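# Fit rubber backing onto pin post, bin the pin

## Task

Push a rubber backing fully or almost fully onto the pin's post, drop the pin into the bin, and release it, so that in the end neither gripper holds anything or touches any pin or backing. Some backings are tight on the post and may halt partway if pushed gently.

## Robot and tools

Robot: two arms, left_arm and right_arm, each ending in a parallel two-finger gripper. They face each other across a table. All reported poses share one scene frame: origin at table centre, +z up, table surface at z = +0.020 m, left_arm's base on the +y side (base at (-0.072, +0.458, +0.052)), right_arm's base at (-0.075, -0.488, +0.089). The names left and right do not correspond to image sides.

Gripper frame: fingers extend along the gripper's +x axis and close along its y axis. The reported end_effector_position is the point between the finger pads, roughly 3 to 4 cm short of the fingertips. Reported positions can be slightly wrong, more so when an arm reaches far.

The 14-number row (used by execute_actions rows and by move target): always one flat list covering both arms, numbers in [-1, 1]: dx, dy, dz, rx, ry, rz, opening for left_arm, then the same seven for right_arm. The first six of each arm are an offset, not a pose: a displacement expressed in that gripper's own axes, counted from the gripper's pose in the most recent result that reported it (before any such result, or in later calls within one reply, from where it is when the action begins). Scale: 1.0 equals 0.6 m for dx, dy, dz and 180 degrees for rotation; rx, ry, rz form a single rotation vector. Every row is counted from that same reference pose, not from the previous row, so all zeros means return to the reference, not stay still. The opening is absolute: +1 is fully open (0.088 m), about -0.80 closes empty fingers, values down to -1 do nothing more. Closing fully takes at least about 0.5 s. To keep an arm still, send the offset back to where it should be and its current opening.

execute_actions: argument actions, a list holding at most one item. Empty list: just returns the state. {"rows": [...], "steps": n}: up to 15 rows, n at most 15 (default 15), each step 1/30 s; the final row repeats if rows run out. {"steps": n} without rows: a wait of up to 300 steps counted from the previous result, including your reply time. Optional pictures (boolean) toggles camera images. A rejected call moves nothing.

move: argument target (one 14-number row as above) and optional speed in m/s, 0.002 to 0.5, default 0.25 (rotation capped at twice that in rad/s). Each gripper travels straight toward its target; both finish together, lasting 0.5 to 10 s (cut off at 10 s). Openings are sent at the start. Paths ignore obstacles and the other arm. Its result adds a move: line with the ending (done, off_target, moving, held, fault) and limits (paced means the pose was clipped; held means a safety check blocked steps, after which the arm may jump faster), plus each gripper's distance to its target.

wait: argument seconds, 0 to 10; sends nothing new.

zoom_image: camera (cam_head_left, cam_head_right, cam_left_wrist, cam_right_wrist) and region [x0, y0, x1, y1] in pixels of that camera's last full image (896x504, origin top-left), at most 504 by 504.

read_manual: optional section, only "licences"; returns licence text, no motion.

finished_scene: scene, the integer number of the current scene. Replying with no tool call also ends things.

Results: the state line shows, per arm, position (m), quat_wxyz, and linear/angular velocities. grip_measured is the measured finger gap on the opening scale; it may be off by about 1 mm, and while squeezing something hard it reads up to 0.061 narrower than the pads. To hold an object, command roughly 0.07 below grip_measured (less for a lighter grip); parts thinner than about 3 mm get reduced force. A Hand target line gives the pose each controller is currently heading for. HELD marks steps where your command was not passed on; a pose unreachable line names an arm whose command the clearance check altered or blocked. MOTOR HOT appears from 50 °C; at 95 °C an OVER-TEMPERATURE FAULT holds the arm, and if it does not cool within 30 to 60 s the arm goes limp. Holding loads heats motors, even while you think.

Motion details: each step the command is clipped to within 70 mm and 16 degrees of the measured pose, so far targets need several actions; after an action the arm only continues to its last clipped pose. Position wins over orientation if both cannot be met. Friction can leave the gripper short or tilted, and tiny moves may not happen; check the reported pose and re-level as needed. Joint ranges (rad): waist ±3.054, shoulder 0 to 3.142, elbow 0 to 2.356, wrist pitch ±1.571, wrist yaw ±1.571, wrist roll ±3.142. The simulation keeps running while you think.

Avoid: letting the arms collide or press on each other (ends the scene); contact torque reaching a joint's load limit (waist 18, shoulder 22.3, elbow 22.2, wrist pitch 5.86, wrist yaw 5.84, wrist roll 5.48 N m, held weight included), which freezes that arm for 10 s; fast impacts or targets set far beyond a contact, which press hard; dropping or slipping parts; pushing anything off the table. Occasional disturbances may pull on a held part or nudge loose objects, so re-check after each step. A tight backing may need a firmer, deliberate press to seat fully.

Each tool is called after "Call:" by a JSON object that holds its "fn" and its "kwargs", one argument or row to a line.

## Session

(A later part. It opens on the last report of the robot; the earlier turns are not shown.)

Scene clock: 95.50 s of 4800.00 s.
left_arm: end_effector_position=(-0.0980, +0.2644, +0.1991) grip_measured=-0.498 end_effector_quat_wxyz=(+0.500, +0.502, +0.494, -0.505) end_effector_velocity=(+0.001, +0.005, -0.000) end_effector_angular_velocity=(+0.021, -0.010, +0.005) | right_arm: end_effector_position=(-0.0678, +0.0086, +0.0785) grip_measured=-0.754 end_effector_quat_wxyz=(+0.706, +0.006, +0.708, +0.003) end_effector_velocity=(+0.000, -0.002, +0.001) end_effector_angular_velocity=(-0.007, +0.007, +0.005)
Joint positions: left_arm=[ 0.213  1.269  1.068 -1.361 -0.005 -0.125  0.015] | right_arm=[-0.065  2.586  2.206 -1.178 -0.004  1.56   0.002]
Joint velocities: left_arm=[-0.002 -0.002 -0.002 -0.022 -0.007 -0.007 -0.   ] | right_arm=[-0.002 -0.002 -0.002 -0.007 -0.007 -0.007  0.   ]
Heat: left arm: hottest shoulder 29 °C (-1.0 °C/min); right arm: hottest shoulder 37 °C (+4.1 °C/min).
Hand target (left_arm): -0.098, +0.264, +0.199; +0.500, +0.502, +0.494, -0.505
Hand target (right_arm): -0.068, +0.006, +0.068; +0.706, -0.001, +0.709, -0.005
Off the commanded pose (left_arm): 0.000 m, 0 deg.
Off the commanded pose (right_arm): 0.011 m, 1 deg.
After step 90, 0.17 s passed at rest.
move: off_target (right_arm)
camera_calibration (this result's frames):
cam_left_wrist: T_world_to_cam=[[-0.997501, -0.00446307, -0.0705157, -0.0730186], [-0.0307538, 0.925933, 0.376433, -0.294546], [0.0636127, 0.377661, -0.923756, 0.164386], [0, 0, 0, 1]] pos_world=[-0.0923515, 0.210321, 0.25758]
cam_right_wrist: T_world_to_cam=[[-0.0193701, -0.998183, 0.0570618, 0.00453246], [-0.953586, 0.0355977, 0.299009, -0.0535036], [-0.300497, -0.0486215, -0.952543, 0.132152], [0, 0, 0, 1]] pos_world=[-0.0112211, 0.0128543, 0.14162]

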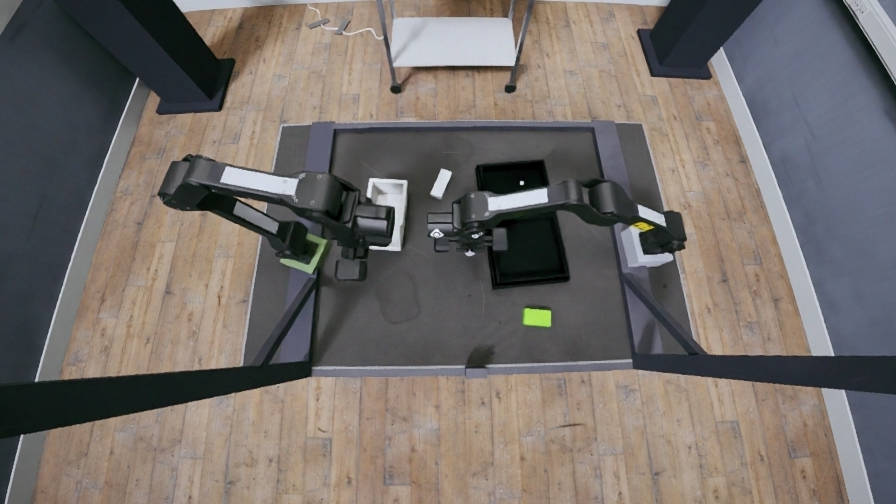

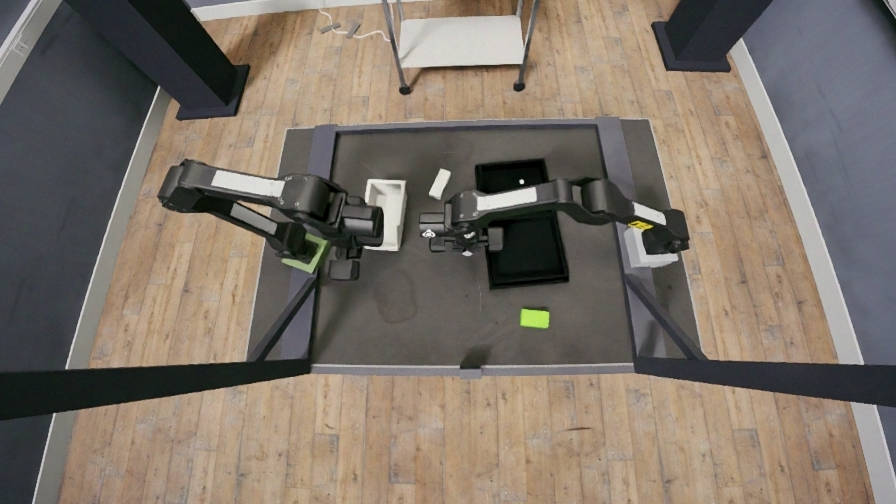

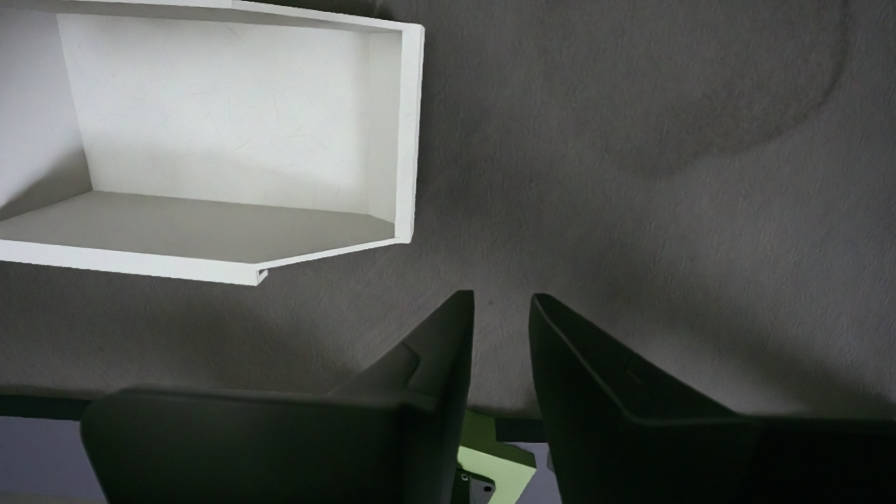

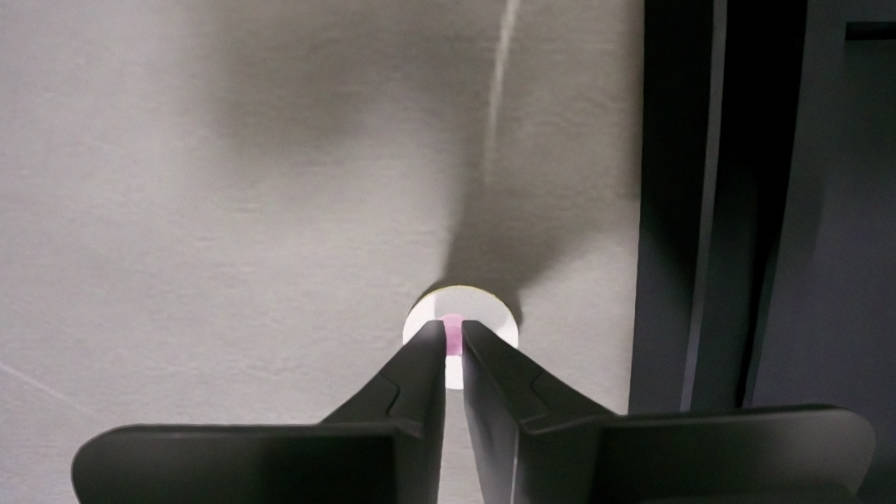

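Call:
{"fn": "move", "kwargs": {
  "target": [0,0,0,0,0,0,-0.5,0.028,-0.004,0,0,0,-0.006,-0.8],
  "speed": 0.05
}}

Call:
{"fn": "move", "kwargs": {
  "target": [0,0,0,0,0,0,-0.5,0,0,0,0,0,0,-0.5]
}}

Call:
{"fn": "move", "kwargs": {
  "target": [0,0,0,0,0,0,-0.5,-0.085,0,0,0,0,0,-0.5],
  "speed": 0.15
}}

Call:
{"fn": "move", "kwargs": {
  "target": [0.135,0.05,0.44,0,0.004,0,-0.56,-0.02,-0.46,0,0,0,0,-0.5]
}}

Scene clock: 102.40 s of 4800.00 s.
left_arm: end_effector_position=(-0.0980, +0.2644, +0.1991) grip_measured=-0.498 end_effector_quat_wxyz=(+0.500, +0.502, +0.494, -0.505) end_effector_velocity=(+0.004, +0.001, +0.001) end_effector_angular_velocity=(-0.001, -0.022, +0.025) | right_arm: end_effector_position=(-0.0678, +0.0113, +0.0765) grip_measured=-0.754 end_effector_quat_wxyz=(+0.706, +0.011, +0.708, +0.007) end_effector_velocity=(-0.000, +0.001, -0.002) end_effector_angular_velocity=(+0.002, -0.008, +0.010)
Joint positions: left_arm=[ 0.213  1.269  1.068 -1.361 -0.005 -0.125  0.015] | right_arm=[-0.065  2.588  2.2   -1.158 -0.004  1.56   0.002]
Joint velocities: left_arm=[ 0.002 -0.002  0.002 -0.007 -0.022 -0.022 -0.   ] | right_arm=[ 0.002  0.002 -0.002  0.007  0.007 -0.007  0.   ]
Heat: left arm: hottest shoulder 28 °C (-2.0 °C/min); right arm: hottest shoulder 39 °C (+4.0 °C/min).
Hand target (left_arm): -0.098, +0.264, +0.199; +0.500, +0.502, +0.494, -0.505
Hand target (right_arm): -0.068, +0.006, +0.062; +0.706, -0.000, +0.709, -0.004
Off the commanded pose (left_arm): 0.000 m, 0 deg.
Off the commanded pose (right_arm): 0.016 m, 2 deg.
After step 100, 2.87 s passed at rest.
move: off_target (right_arm)
camera_calibration (this result's frames):
cam_left_wrist: T_world_to_cam=[[-0.997501, -0.00446307, -0.0705157, -0.0730186], [-0.0307538, 0.925933, 0.376433, -0.294546], [0.0636127, 0.377661, -0.923756, 0.164386], [0, 0, 0, 1]] pos_world=[-0.0923515, 0.210321, 0.25758]
cam_right_wrist: T_world_to_cam=[[-0.0193808, -0.998839, 0.0441084, 0.0084339], [-0.95365, 0.0317185, 0.299242, -0.0529386], [-0.300294, -0.0362644, -0.953157, 0.130315], [0, 0, 0, 1]] pos_world=[-0.0111886, 0.014829, 0.13968]

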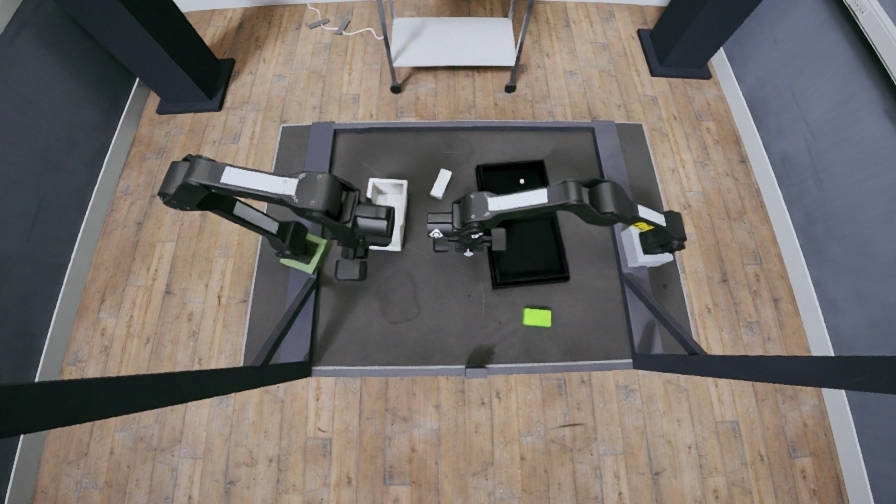

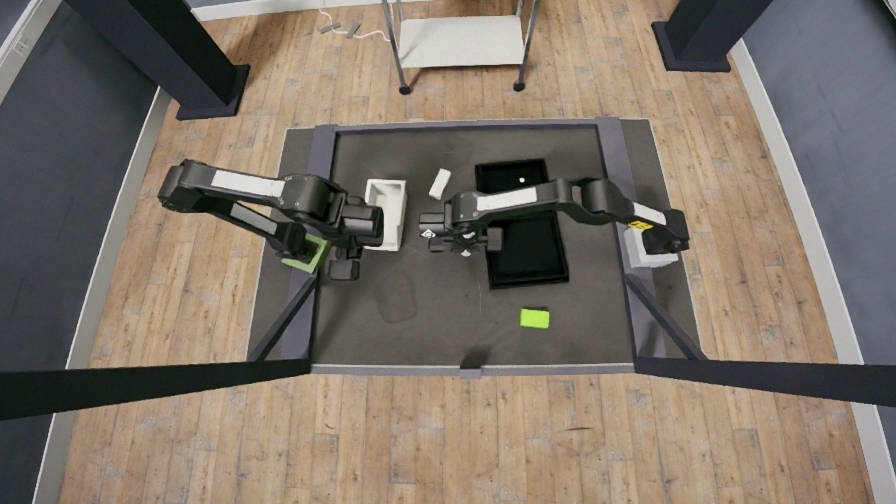

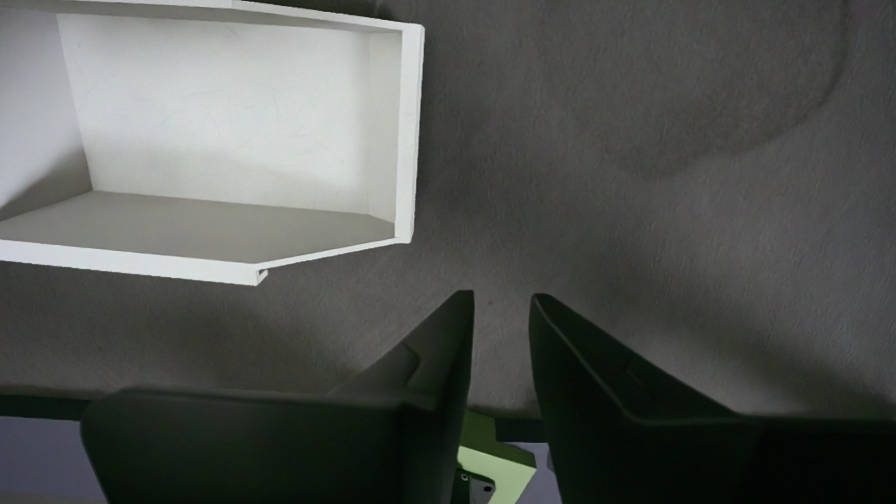

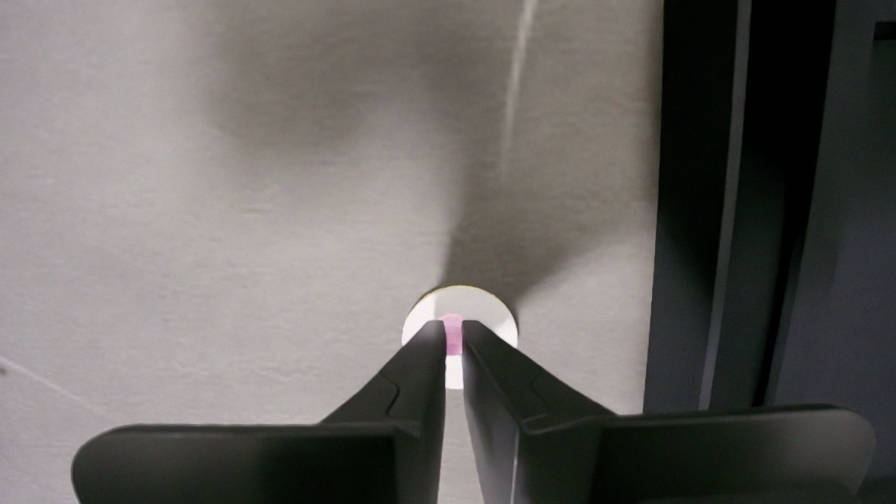

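Scene clock: 103.00 s of 4800.00 s.
left_arm: end_effector_position=(-0.0980, +0.2644, +0.1991) grip_measured=-0.498 end_effector_quat_wxyz=(+0.500, +0.502, +0.494, -0.505) end_effector_velocity=(+0.000, +0.005, -0.000) end_effector_angular_velocity=(+0.023, +0.004, +0.010) | right_arm: end_effector_position=(-0.0678, +0.0116, +0.0765) grip_measured=-0.504 end_effector_quat_wxyz=(+0.706, +0.011, +0.708, +0.008) end_effector_velocity=(+0.000, +0.000, -0.001) end_effector_angular_velocity=(+0.003, +0.007, +0.005)
Joint positions: left_arm=[ 0.213  1.269  1.068 -1.361 -0.005 -0.125  0.015] | right_arm=[-0.065  2.588  2.2   -1.157 -0.004  1.56   0.014]
Joint velocities: left_arm=[ 0.002 -0.002 -0.002 -0.022  0.007 -0.007 -0.   ] | right_arm=[-0.002 -0.002 -0.007  0.007 -0.007 -0.007  0.001]
Heat: left arm: hottest shoulder 28 °C (-2.0 °C/min); right arm: hottest shoulder 40 °C (+5.0 °C/min).
Hand target (left_arm): -0.098, +0.264, +0.199; +0.500, +0.502, +0.494, -0.505
Hand target (right_arm): -0.068, +0.011, +0.077; +0.706, +0.011, +0.708, +0.007
Off the commanded pose (left_arm): 0.000 m, 0 deg.
Off the commanded pose (right_arm): 0.000 m, 0 deg.
move: done
camera_calibration (this result's frames):
cam_left_wrist: T_world_to_cam=[[-0.997501, -0.00446307, -0.0705157, -0.0730186], [-0.0307538, 0.925933, 0.376433, -0.294546], [0.0636127, 0.377661, -0.923756, 0.164386], [0, 0, 0, 1]] pos_world=[-0.0923515, 0.210321, 0.25758]
cam_right_wrist: T_world_to_cam=[[-0.0193817, -0.998889, 0.0429651, 0.00877101], [-0.953656, 0.031376, 0.29926, -0.0529423], [-0.300276, -0.0351737, -0.953204, 0.130324], [0, 0, 0, 1]] pos_world=[-0.0111857, 0.0150064, 0.139692]

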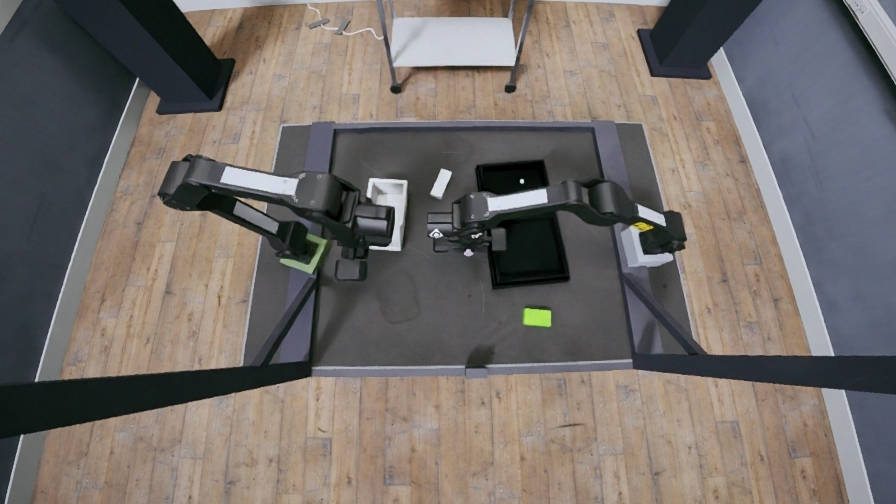

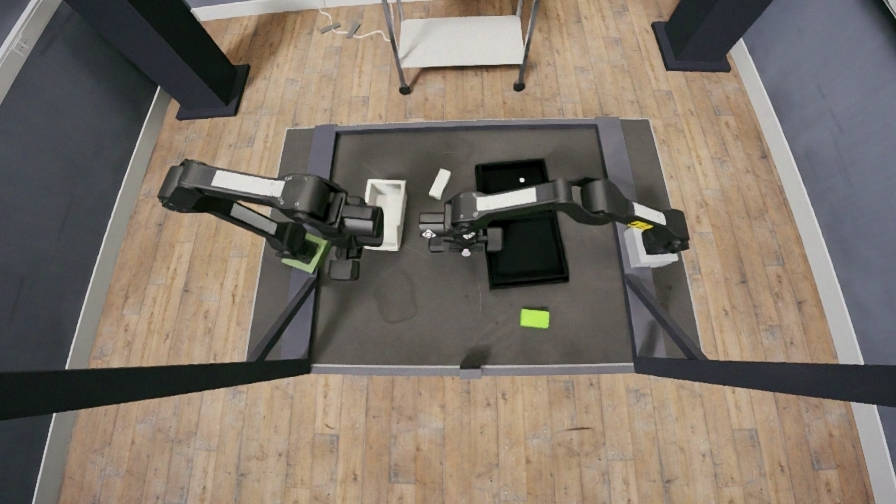

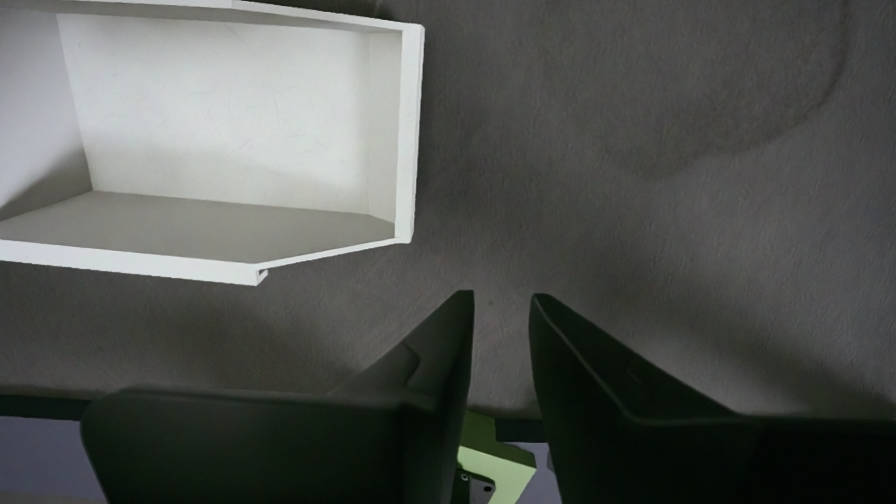

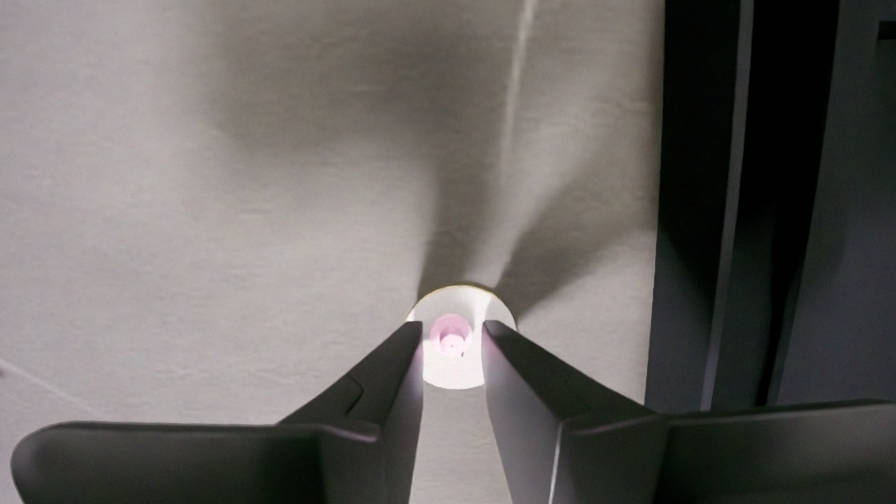

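Scene clock: 103.90 s of 4800.00 s.
left_arm: end_effector_position=(-0.0980, +0.2644, +0.1991) grip_measured=-0.498 end_effector_quat_wxyz=(+0.500, +0.502, +0.494, -0.505) end_effector_velocity=(+0.001, +0.002, -0.001) end_effector_angular_velocity=(+0.011, -0.009, +0.005) | right_arm: end_effector_position=(-0.0678, +0.0085, +0.1229) grip_measured=-0.502 end_effector_quat_wxyz=(+0.706, +0.008, +0.708, +0.004) end_effector_velocity=(-0.002, -0.002, +0.008) end_effector_angular_velocity=(-0.007, +0.022, +0.005)
Joint positions: left_arm=[ 0.213  1.269  1.068 -1.361 -0.005 -0.125  0.015] | right_arm=[-0.065  2.562  2.336 -1.328 -0.004  1.56   0.014]
Joint velocities: left_arm=[-0.002  0.002 -0.002 -0.007 -0.007 -0.007 -0.   ] | right_arm=[-0.002 -0.002  0.027 -0.037 -0.022 -0.007 -0.   ]
Heat: left arm: hottest shoulder 28 °C (-2.0 °C/min); right arm: hottest shoulder 40 °C (+5.0 °C/min).
Hand target (left_arm): -0.098, +0.264, +0.199; +0.500, +0.502, +0.494, -0.505
Hand target (right_arm): -0.068, +0.010, +0.128; +0.706, +0.011, +0.708, +0.008
Off the commanded pose (left_arm): 0.000 m, 0 deg.
Off the commanded pose (right_arm): 0.005 m, 1 deg.
move: done
camera_calibration (this result's frames):
cam_left_wrist: T_world_to_cam=[[-0.997501, -0.00446307, -0.0705157, -0.0730186], [-0.0307538, 0.925933, 0.376433, -0.294546], [0.0636127, 0.377661, -0.923756, 0.164386], [0, 0, 0, 1]] pos_world=[-0.0923515, 0.210321, 0.25758]
cam_right_wrist: T_world_to_cam=[[-0.0193742, -0.998433, 0.052491, 0.00254297], [-0.953609, 0.0342289, 0.299097, -0.0667799], [-0.300425, -0.0442611, -0.952778, 0.174441], [0, 0, 0, 1]] pos_world=[-0.0112262, 0.0125457, 0.186044]

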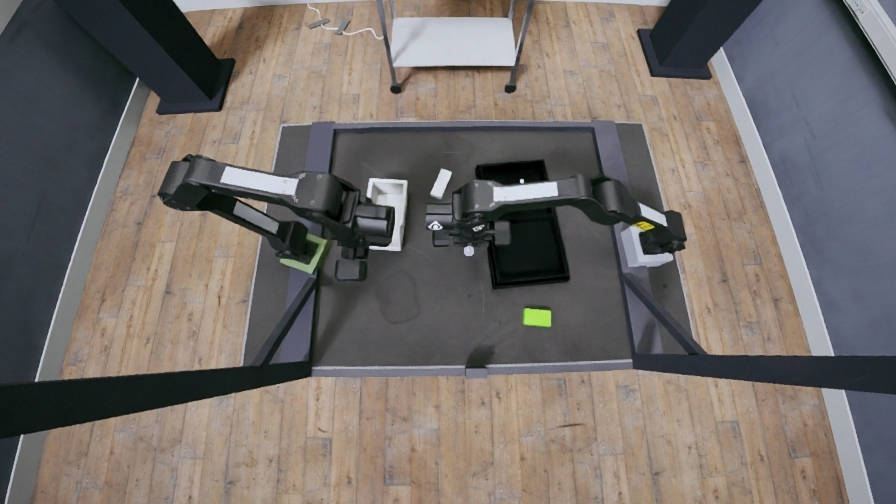

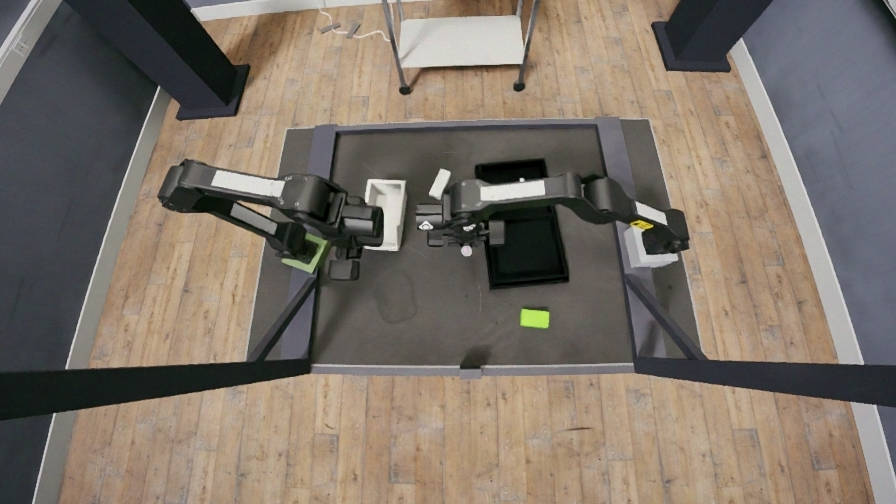

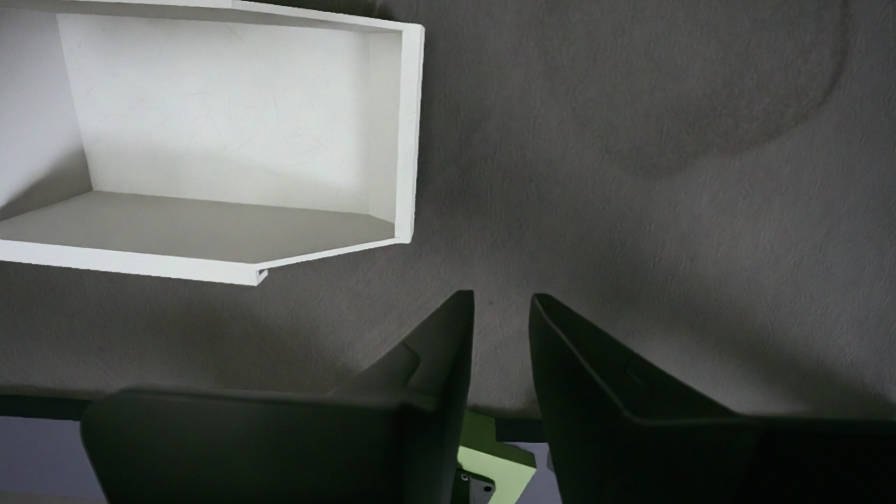

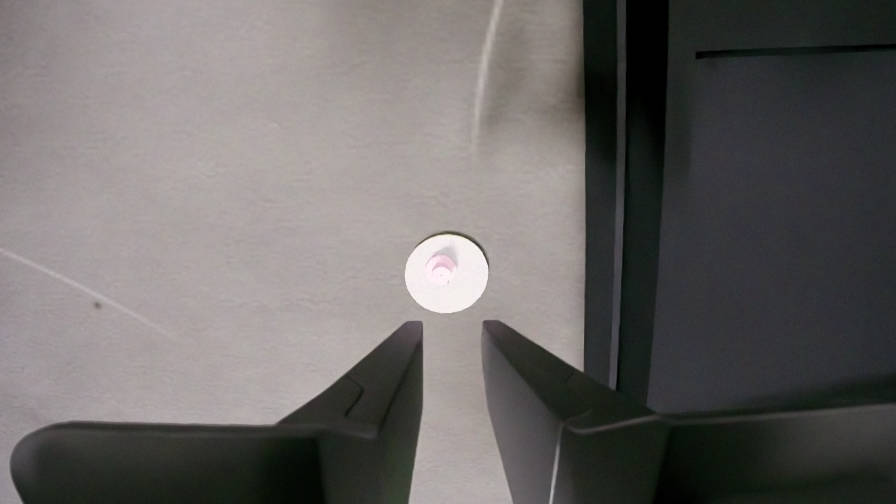

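Scene clock: 105.70 s of 4800.00 s.
left_arm: end_effector_position=(-0.0744, +0.0003, +0.1273) grip_measured=-0.558 end_effector_quat_wxyz=(+0.499, +0.503, +0.496, -0.502) end_effector_velocity=(+0.000, +0.007, -0.004) end_effector_angular_velocity=(+0.051, -0.008, +0.005) | right_arm: end_effector_position=(-0.0717, -0.2643, +0.1294) grip_measured=-0.502 end_effector_quat_wxyz=(+0.706, +0.010, +0.708, +0.006) end_effector_velocity=(-0.001, -0.005, -0.000) end_effector_angular_velocity=(-0.007, +0.007, +0.005)
Joint positions: left_arm=[ 0.344  2.346  2.112 -1.334 -0.004  0.003  0.012] | right_arm=[-0.068  1.461  0.78  -0.868 -0.004  1.557  0.014]
Joint velocities: left_arm=[-0.002  0.022  0.022 -0.051 -0.007 -0.007 -0.   ] | right_arm=[-0.002 -0.012 -0.012 -0.007 -0.007 -0.007 -0.   ]
Heat: left arm: hottest shoulder 28 °C (-2.0 °C/min); right arm: hottest shoulder 41 °C (+5.0 °C/min).
Hand target (left_arm): -0.074, -0.002, +0.123; +0.496, +0.504, +0.497, -0.502
Hand target (right_arm): -0.071, -0.268, +0.129; +0.706, +0.008, +0.708, +0.004
Off the commanded pose (left_arm): 0.008 m, 0 deg.
Off the commanded pose (right_arm): 0.004 m, 0 deg.
move: done
camera_calibration (this result's frames):
cam_left_wrist: T_world_to_cam=[[-0.997455, -0.00709158, -0.070943, -0.0556504], [-0.0337241, 0.923616, 0.381832, -0.0232098], [0.0628163, 0.383253, -0.921505, 0.195977], [0, 0, 0, 1]] pos_world=[-0.0686021, -0.0540666, 0.185508]
cam_right_wrist: T_world_to_cam=[[-0.0193814, -0.998664, 0.047908, -0.269701], [-0.953649, 0.0328574, 0.299123, -0.0634488], [-0.300298, -0.03989, -0.953011, 0.168541], [0, 0, 0, 1]] pos_world=[-0.0151224, -0.260533, 0.192522]

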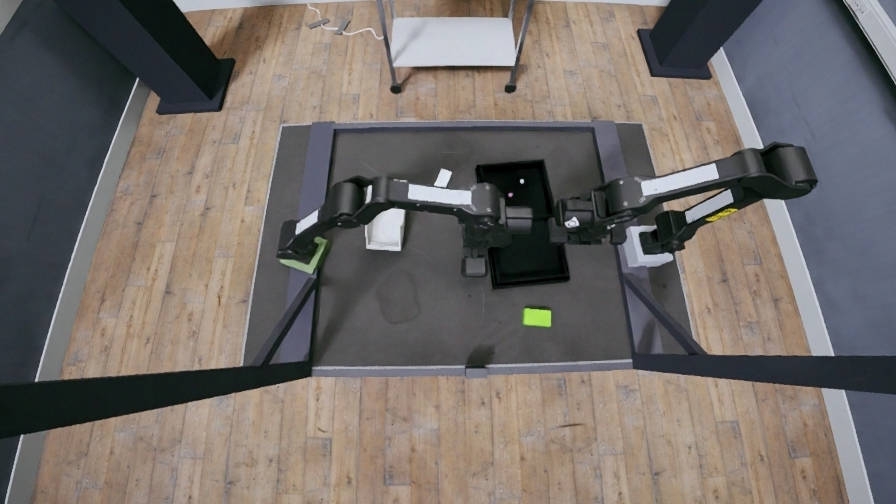

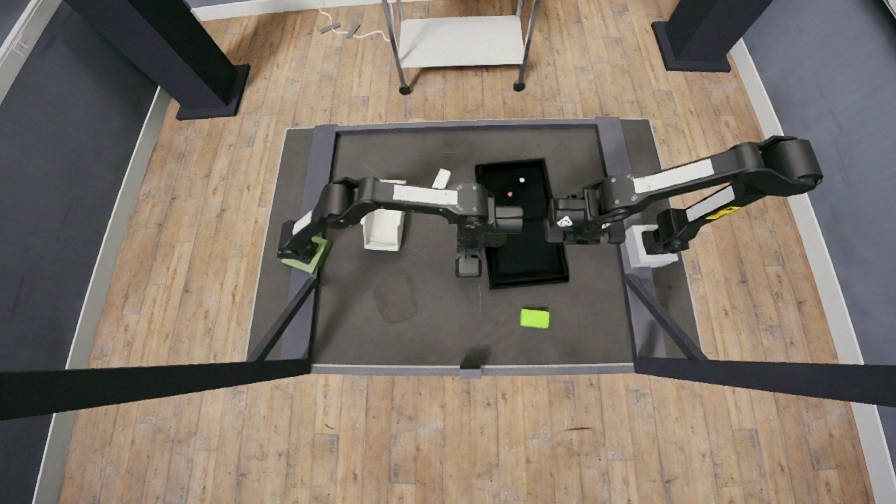

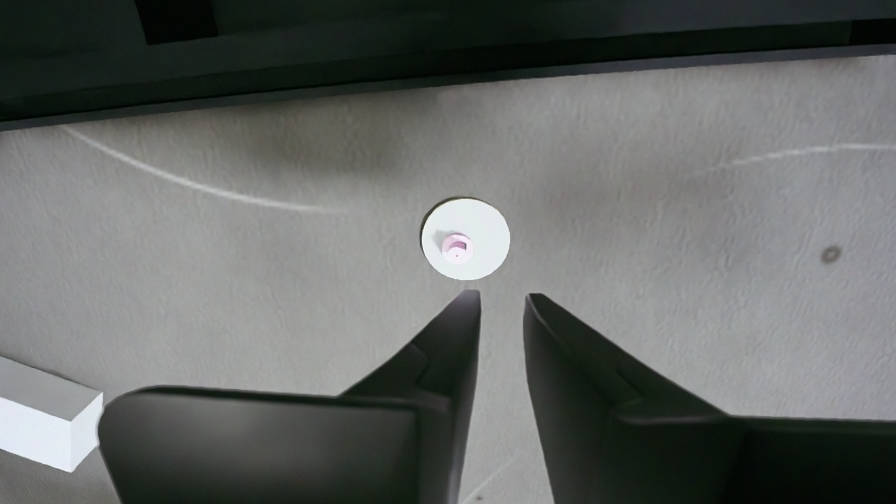

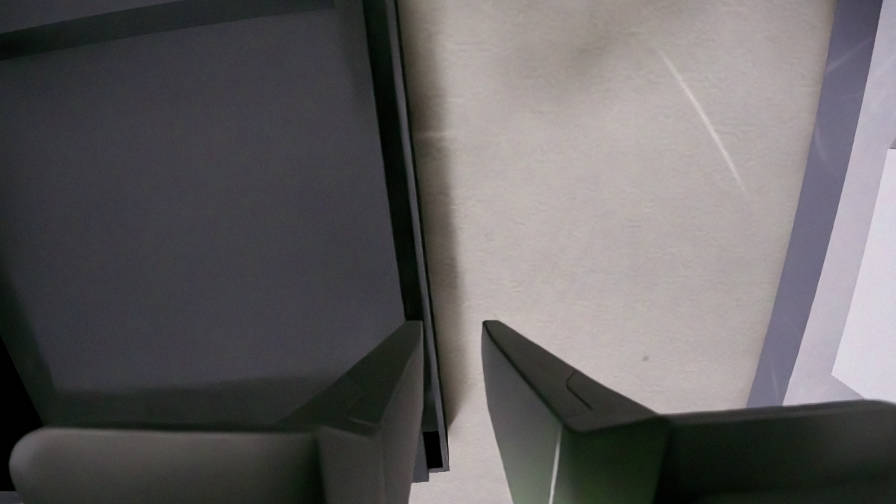

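Call:
{"fn": "execute_actions", "kwargs": {
  "actions": []
}}

Call:
{"fn": "zoom_image", "kwargs": {
  "camera": "cam_left_wrist",
  "region": [380,180,540,300]
}}

Scene clock: 115.87 s of 4800.00 s.
left_arm: end_effector_position=(-0.0744, +0.0002, +0.1272) grip_measured=-0.558 end_effector_quat_wxyz=(+0.499, +0.503, +0.496, -0.502) end_effector_velocity=(+0.002, +0.005, +0.000) end_effector_angular_velocity=(+0.022, -0.022, +0.020) | right_arm: end_effector_position=(-0.0717, -0.2644, +0.1295) grip_measured=-0.502 end_effector_quat_wxyz=(+0.706, +0.010, +0.708, +0.006) end_effector_velocity=(-0.001, -0.003, -0.001) end_effector_angular_velocity=(-0.012, +0.007, +0.020)
Joint positions: left_arm=[ 0.344  2.349  2.116 -1.337 -0.004  0.003  0.012] | right_arm=[-0.068  1.46   0.78  -0.868 -0.004  1.557  0.014]
Joint velocities: left_arm=[-0.002 -0.002 -0.002 -0.022 -0.022 -0.022 -0.   ] | right_arm=[-0.002  0.002 -0.002 -0.007 -0.007 -0.022 -0.   ]
Heat: left arm: hottest shoulder 30 °C (+1.0 °C/min); right arm: hottest shoulder 39 °C (+4.0 °C/min).
Hand target (left_arm): -0.074, -0.002, +0.124; +0.496, +0.504, +0.497, -0.502
Hand target (right_arm): -0.071, -0.268, +0.129; +0.706, +0.008, +0.708, +0.004
Off the commanded pose (left_arm): 0.007 m, 0 deg.
Off the commanded pose (right_arm): 0.004 m, 0 deg.
Steps of this call (steps 1 to 90: nothing new was sent; then 7.17 s passed at rest). Readings (end_effector_position):
1: left_arm (-0.0744, +0.0003, +0.1272) | right_arm (-0.0717, -0.2642, +0.1295)
2: left_arm (-0.0744, +0.0003, +0.1271) | right_arm (-0.0717, -0.2642, +0.1295)
4: left_arm (-0.0744, +0.0004, +0.1270) | right_arm (-0.0717, -0.2643, +0.1294)
8: left_arm (-0.0744, +0.0004, +0.1270) | right_arm (-0.0717, -0.2644, +0.1295)
90: the state above
camera_calibration (this result's frames):
cam_left_wrist: T_world_to_cam=[[-0.997454, -0.00698331, -0.0709644, -0.0556586], [-0.0337282, 0.923032, 0.383241, -0.0232487], [0.0628262, 0.384659, -0.920918, 0.195815], [0, 0, 0, 1]] pos_world=[-0.0686034, -0.0542513, 0.18529]
cam_right_wrist: T_world_to_cam=[[-0.0193818, -0.998682, 0.047527, -0.269798], [-0.953651, 0.0327433, 0.299129, -0.0635205], [-0.300291, -0.0395265, -0.953028, 0.16877], [0, 0, 0, 1]] pos_world=[-0.0151255, -0.260692, 0.192666]

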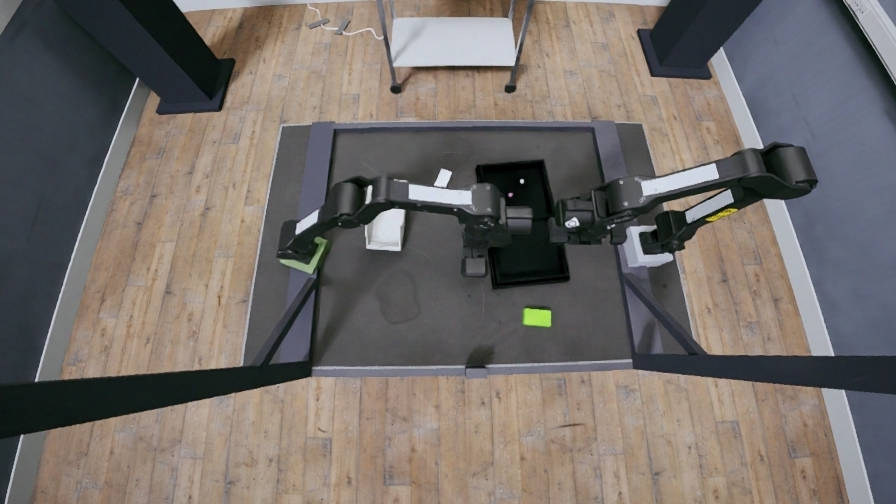

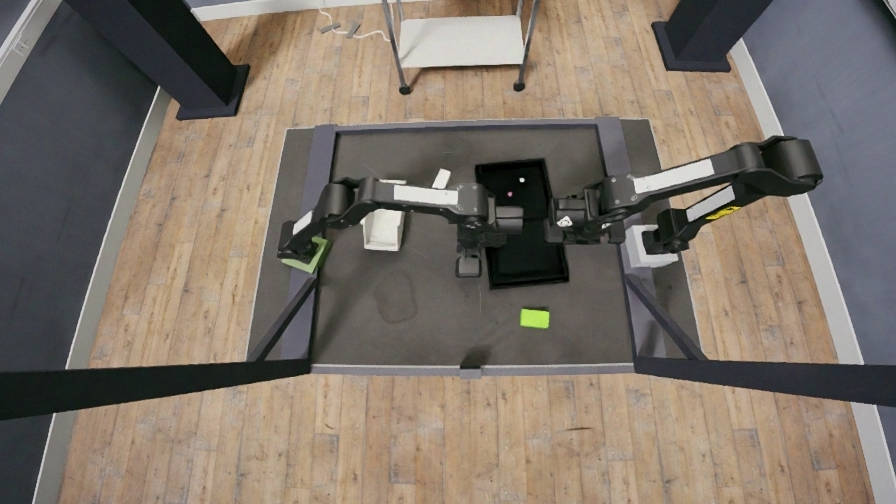

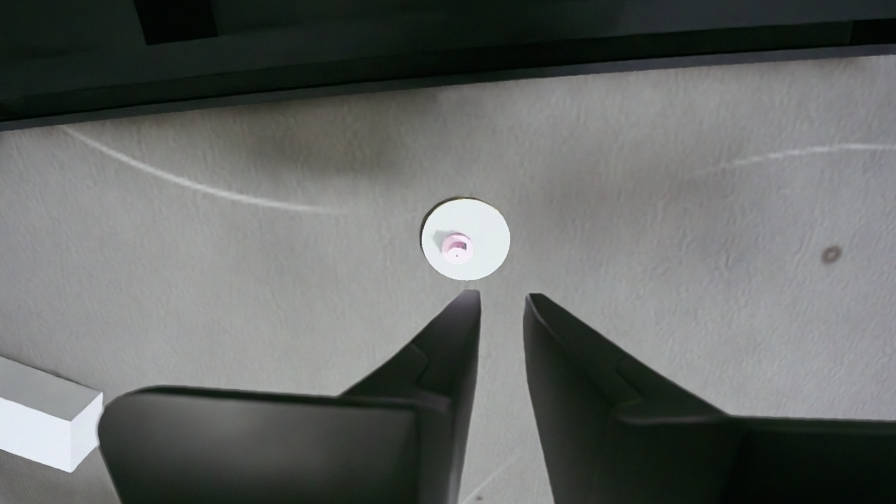

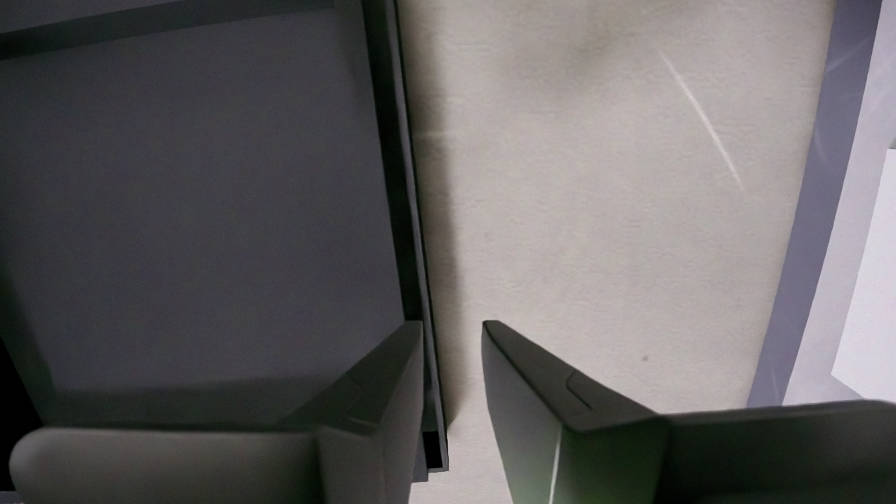

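Region (380, 180, 540, 300) of cam_left_wrist's 896x504 image, scaled by 3.150, with more detail than that image has; it fills the top 378 rows of this view, and the rest is white.

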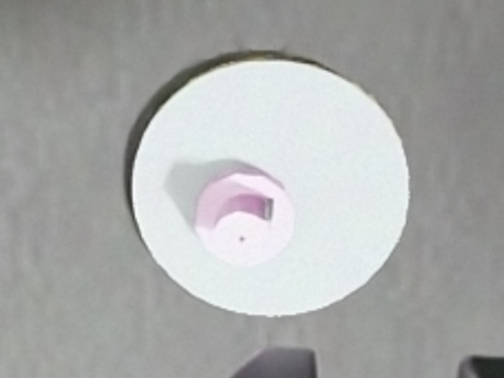

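Call:
{"fn": "move", "kwargs": {
  "target": [-0.13,0,-0.27,0,0,0,-0.56,0,0.1,0,-0.15,0,0,-0.55],
  "speed": 0.3
}}

Call:
{"fn": "execute_actions", "kwargs": {
  "actions": [],
  "pictures": false
}}

Scene clock: 127.10 s of 4800.00 s.
left_arm: end_effector_position=(-0.0723, +0.1595, +0.2019) grip_measured=-0.558 end_effector_quat_wxyz=(+0.499, +0.503, +0.497, -0.501) end_effector_velocity=(-0.002, +0.006, +0.005) end_effector_angular_velocity=(+0.002, +0.007, +0.005) | right_arm: end_effector_position=(-0.0706, -0.2057, +0.1324) grip_measured=-0.548 end_effector_quat_wxyz=(+0.689, -0.151, +0.687, +0.172) end_effector_velocity=(+0.003, -0.004, -0.002) end_effector_angular_velocity=(-0.017, -0.008, +0.014)
Joint positions: left_arm=[ 0.347  1.669  1.437 -1.337 -0.004  0.004  0.012] | right_arm=[-0.068  1.672  1.004 -0.873 -0.004  1.09   0.012]
Joint velocities: left_arm=[-0.002 -0.022 -0.002 -0.022  0.007 -0.007 -0.   ] | right_arm=[-0.007  0.002 -0.007 -0.007  0.007 -0.022 -0.   ]
Heat: left arm: hottest shoulder 32 °C (+3.0 °C/min); right arm: hottest shoulder 37 °C (+2.0 °C/min).
Hand target (left_arm): -0.072, +0.163, +0.203; +0.499, +0.503, +0.496, -0.502
Hand target (right_arm): -0.071, -0.205, +0.131; +0.688, -0.155, +0.687, +0.171
Off the commanded pose (left_arm): 0.004 m, 0 deg.
Off the commanded pose (right_arm): 0.002 m, 0 deg.
After step 90, 6.80 s passed at rest.
move: done
camera_calibration (this result's frames):
cam_left_wrist: T_world_to_cam=[[-0.997439, -0.00888552, -0.0709662, -0.0469114], [-0.0354893, 0.922965, 0.383245, -0.198987], [0.062094, 0.384782, -0.920917, 0.203165], [0, 0, 0, 1]] pos_world=[-0.0664685, 0.105067, 0.26003]
cam_right_wrist: T_world_to_cam=[[0.431332, -0.90122, 0.0419029, -0.158689], [-0.86937, -0.402776, 0.2863, -0.147182], [-0.241142, -0.159919, -0.957223, 0.154169], [0, 0, 0, 1]] pos_world=[-0.022331, -0.177641, 0.196362]

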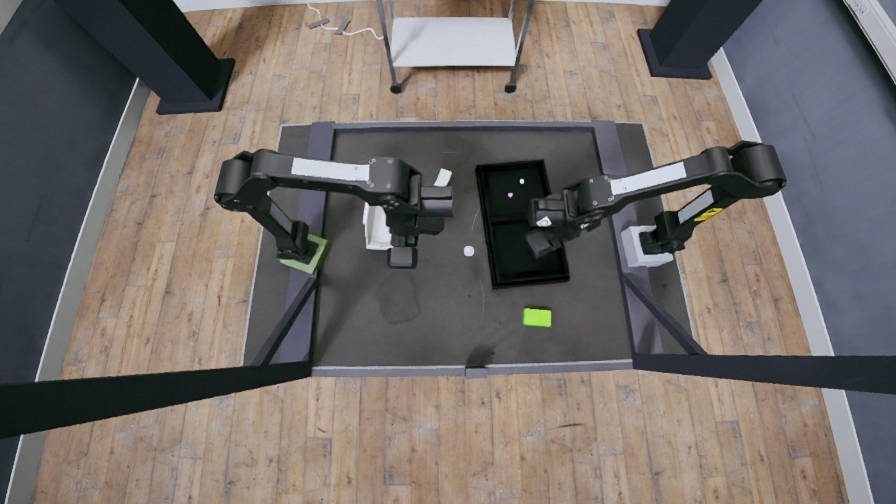

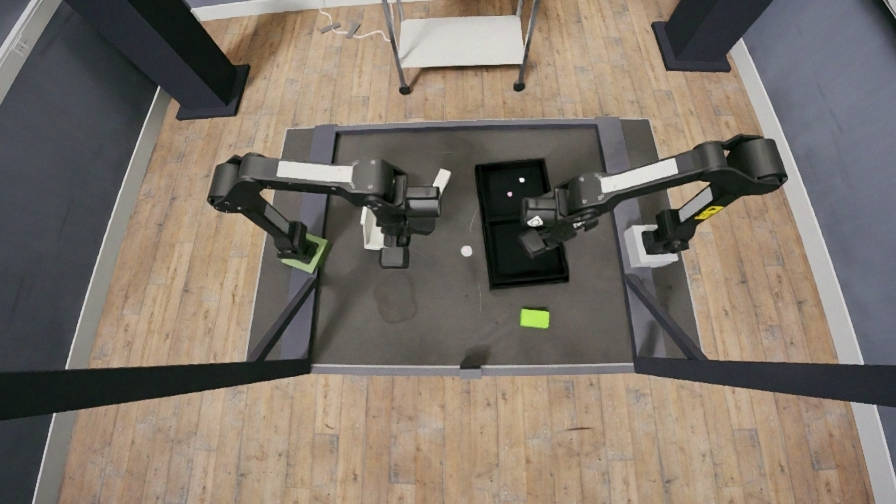

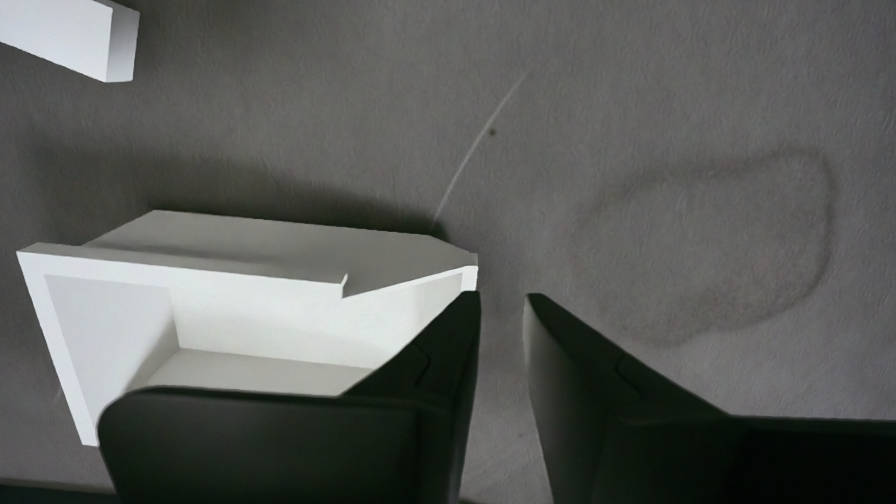

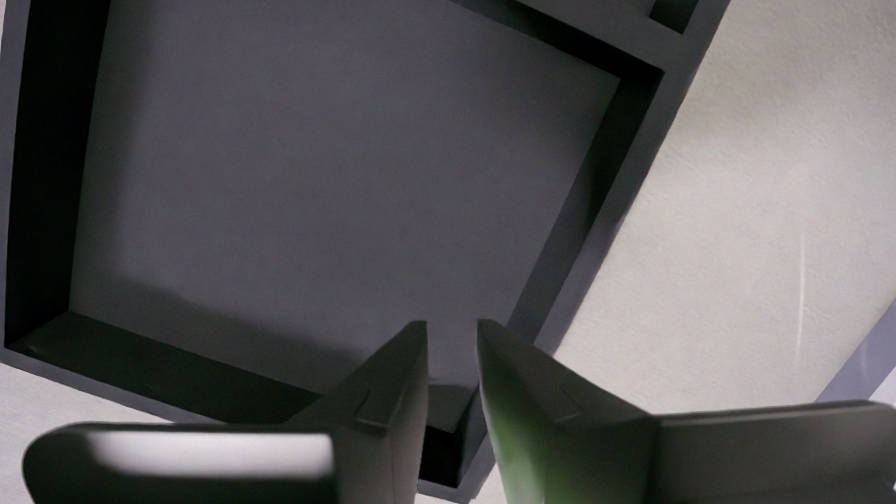

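Scene clock: 127.10 s of 4800.00 s.
left_arm: end_effector_position=(-0.0723, +0.1595, +0.2019) grip_measured=-0.558 end_effector_quat_wxyz=(+0.499, +0.503, +0.497, -0.501) end_effector_velocity=(-0.002, +0.006, +0.005) end_effector_angular_velocity=(+0.002, +0.007, +0.005) | right_arm: end_effector_position=(-0.0706, -0.2057, +0.1324) grip_measured=-0.548 end_effector_quat_wxyz=(+0.689, -0.151, +0.687, +0.172) end_effector_velocity=(+0.003, -0.004, -0.002) end_effector_angular_velocity=(-0.017, -0.008, +0.014)
Joint positions: left_arm=[ 0.347  1.669  1.437 -1.337 -0.004  0.004  0.012] | right_arm=[-0.068  1.672  1.004 -0.873 -0.004  1.09   0.012]
Joint velocities: left_arm=[-0.002 -0.022 -0.002 -0.022  0.007 -0.007 -0.   ] | right_arm=[-0.007  0.002 -0.007 -0.007  0.007 -0.022 -0.   ]
Heat: left arm: hottest shoulder 32 °C (+3.0 °C/min); right arm: hottest shoulder 37 °C (+2.0 °C/min).
Hand target (left_arm): -0.072, +0.163, +0.203; +0.499, +0.503, +0.496, -0.502
Hand target (right_arm): -0.071, -0.205, +0.131; +0.688, -0.155, +0.687, +0.171
Off the commanded pose (left_arm): 0.004 m, 0 deg.
Off the commanded pose (right_arm): 0.002 m, 0 deg.


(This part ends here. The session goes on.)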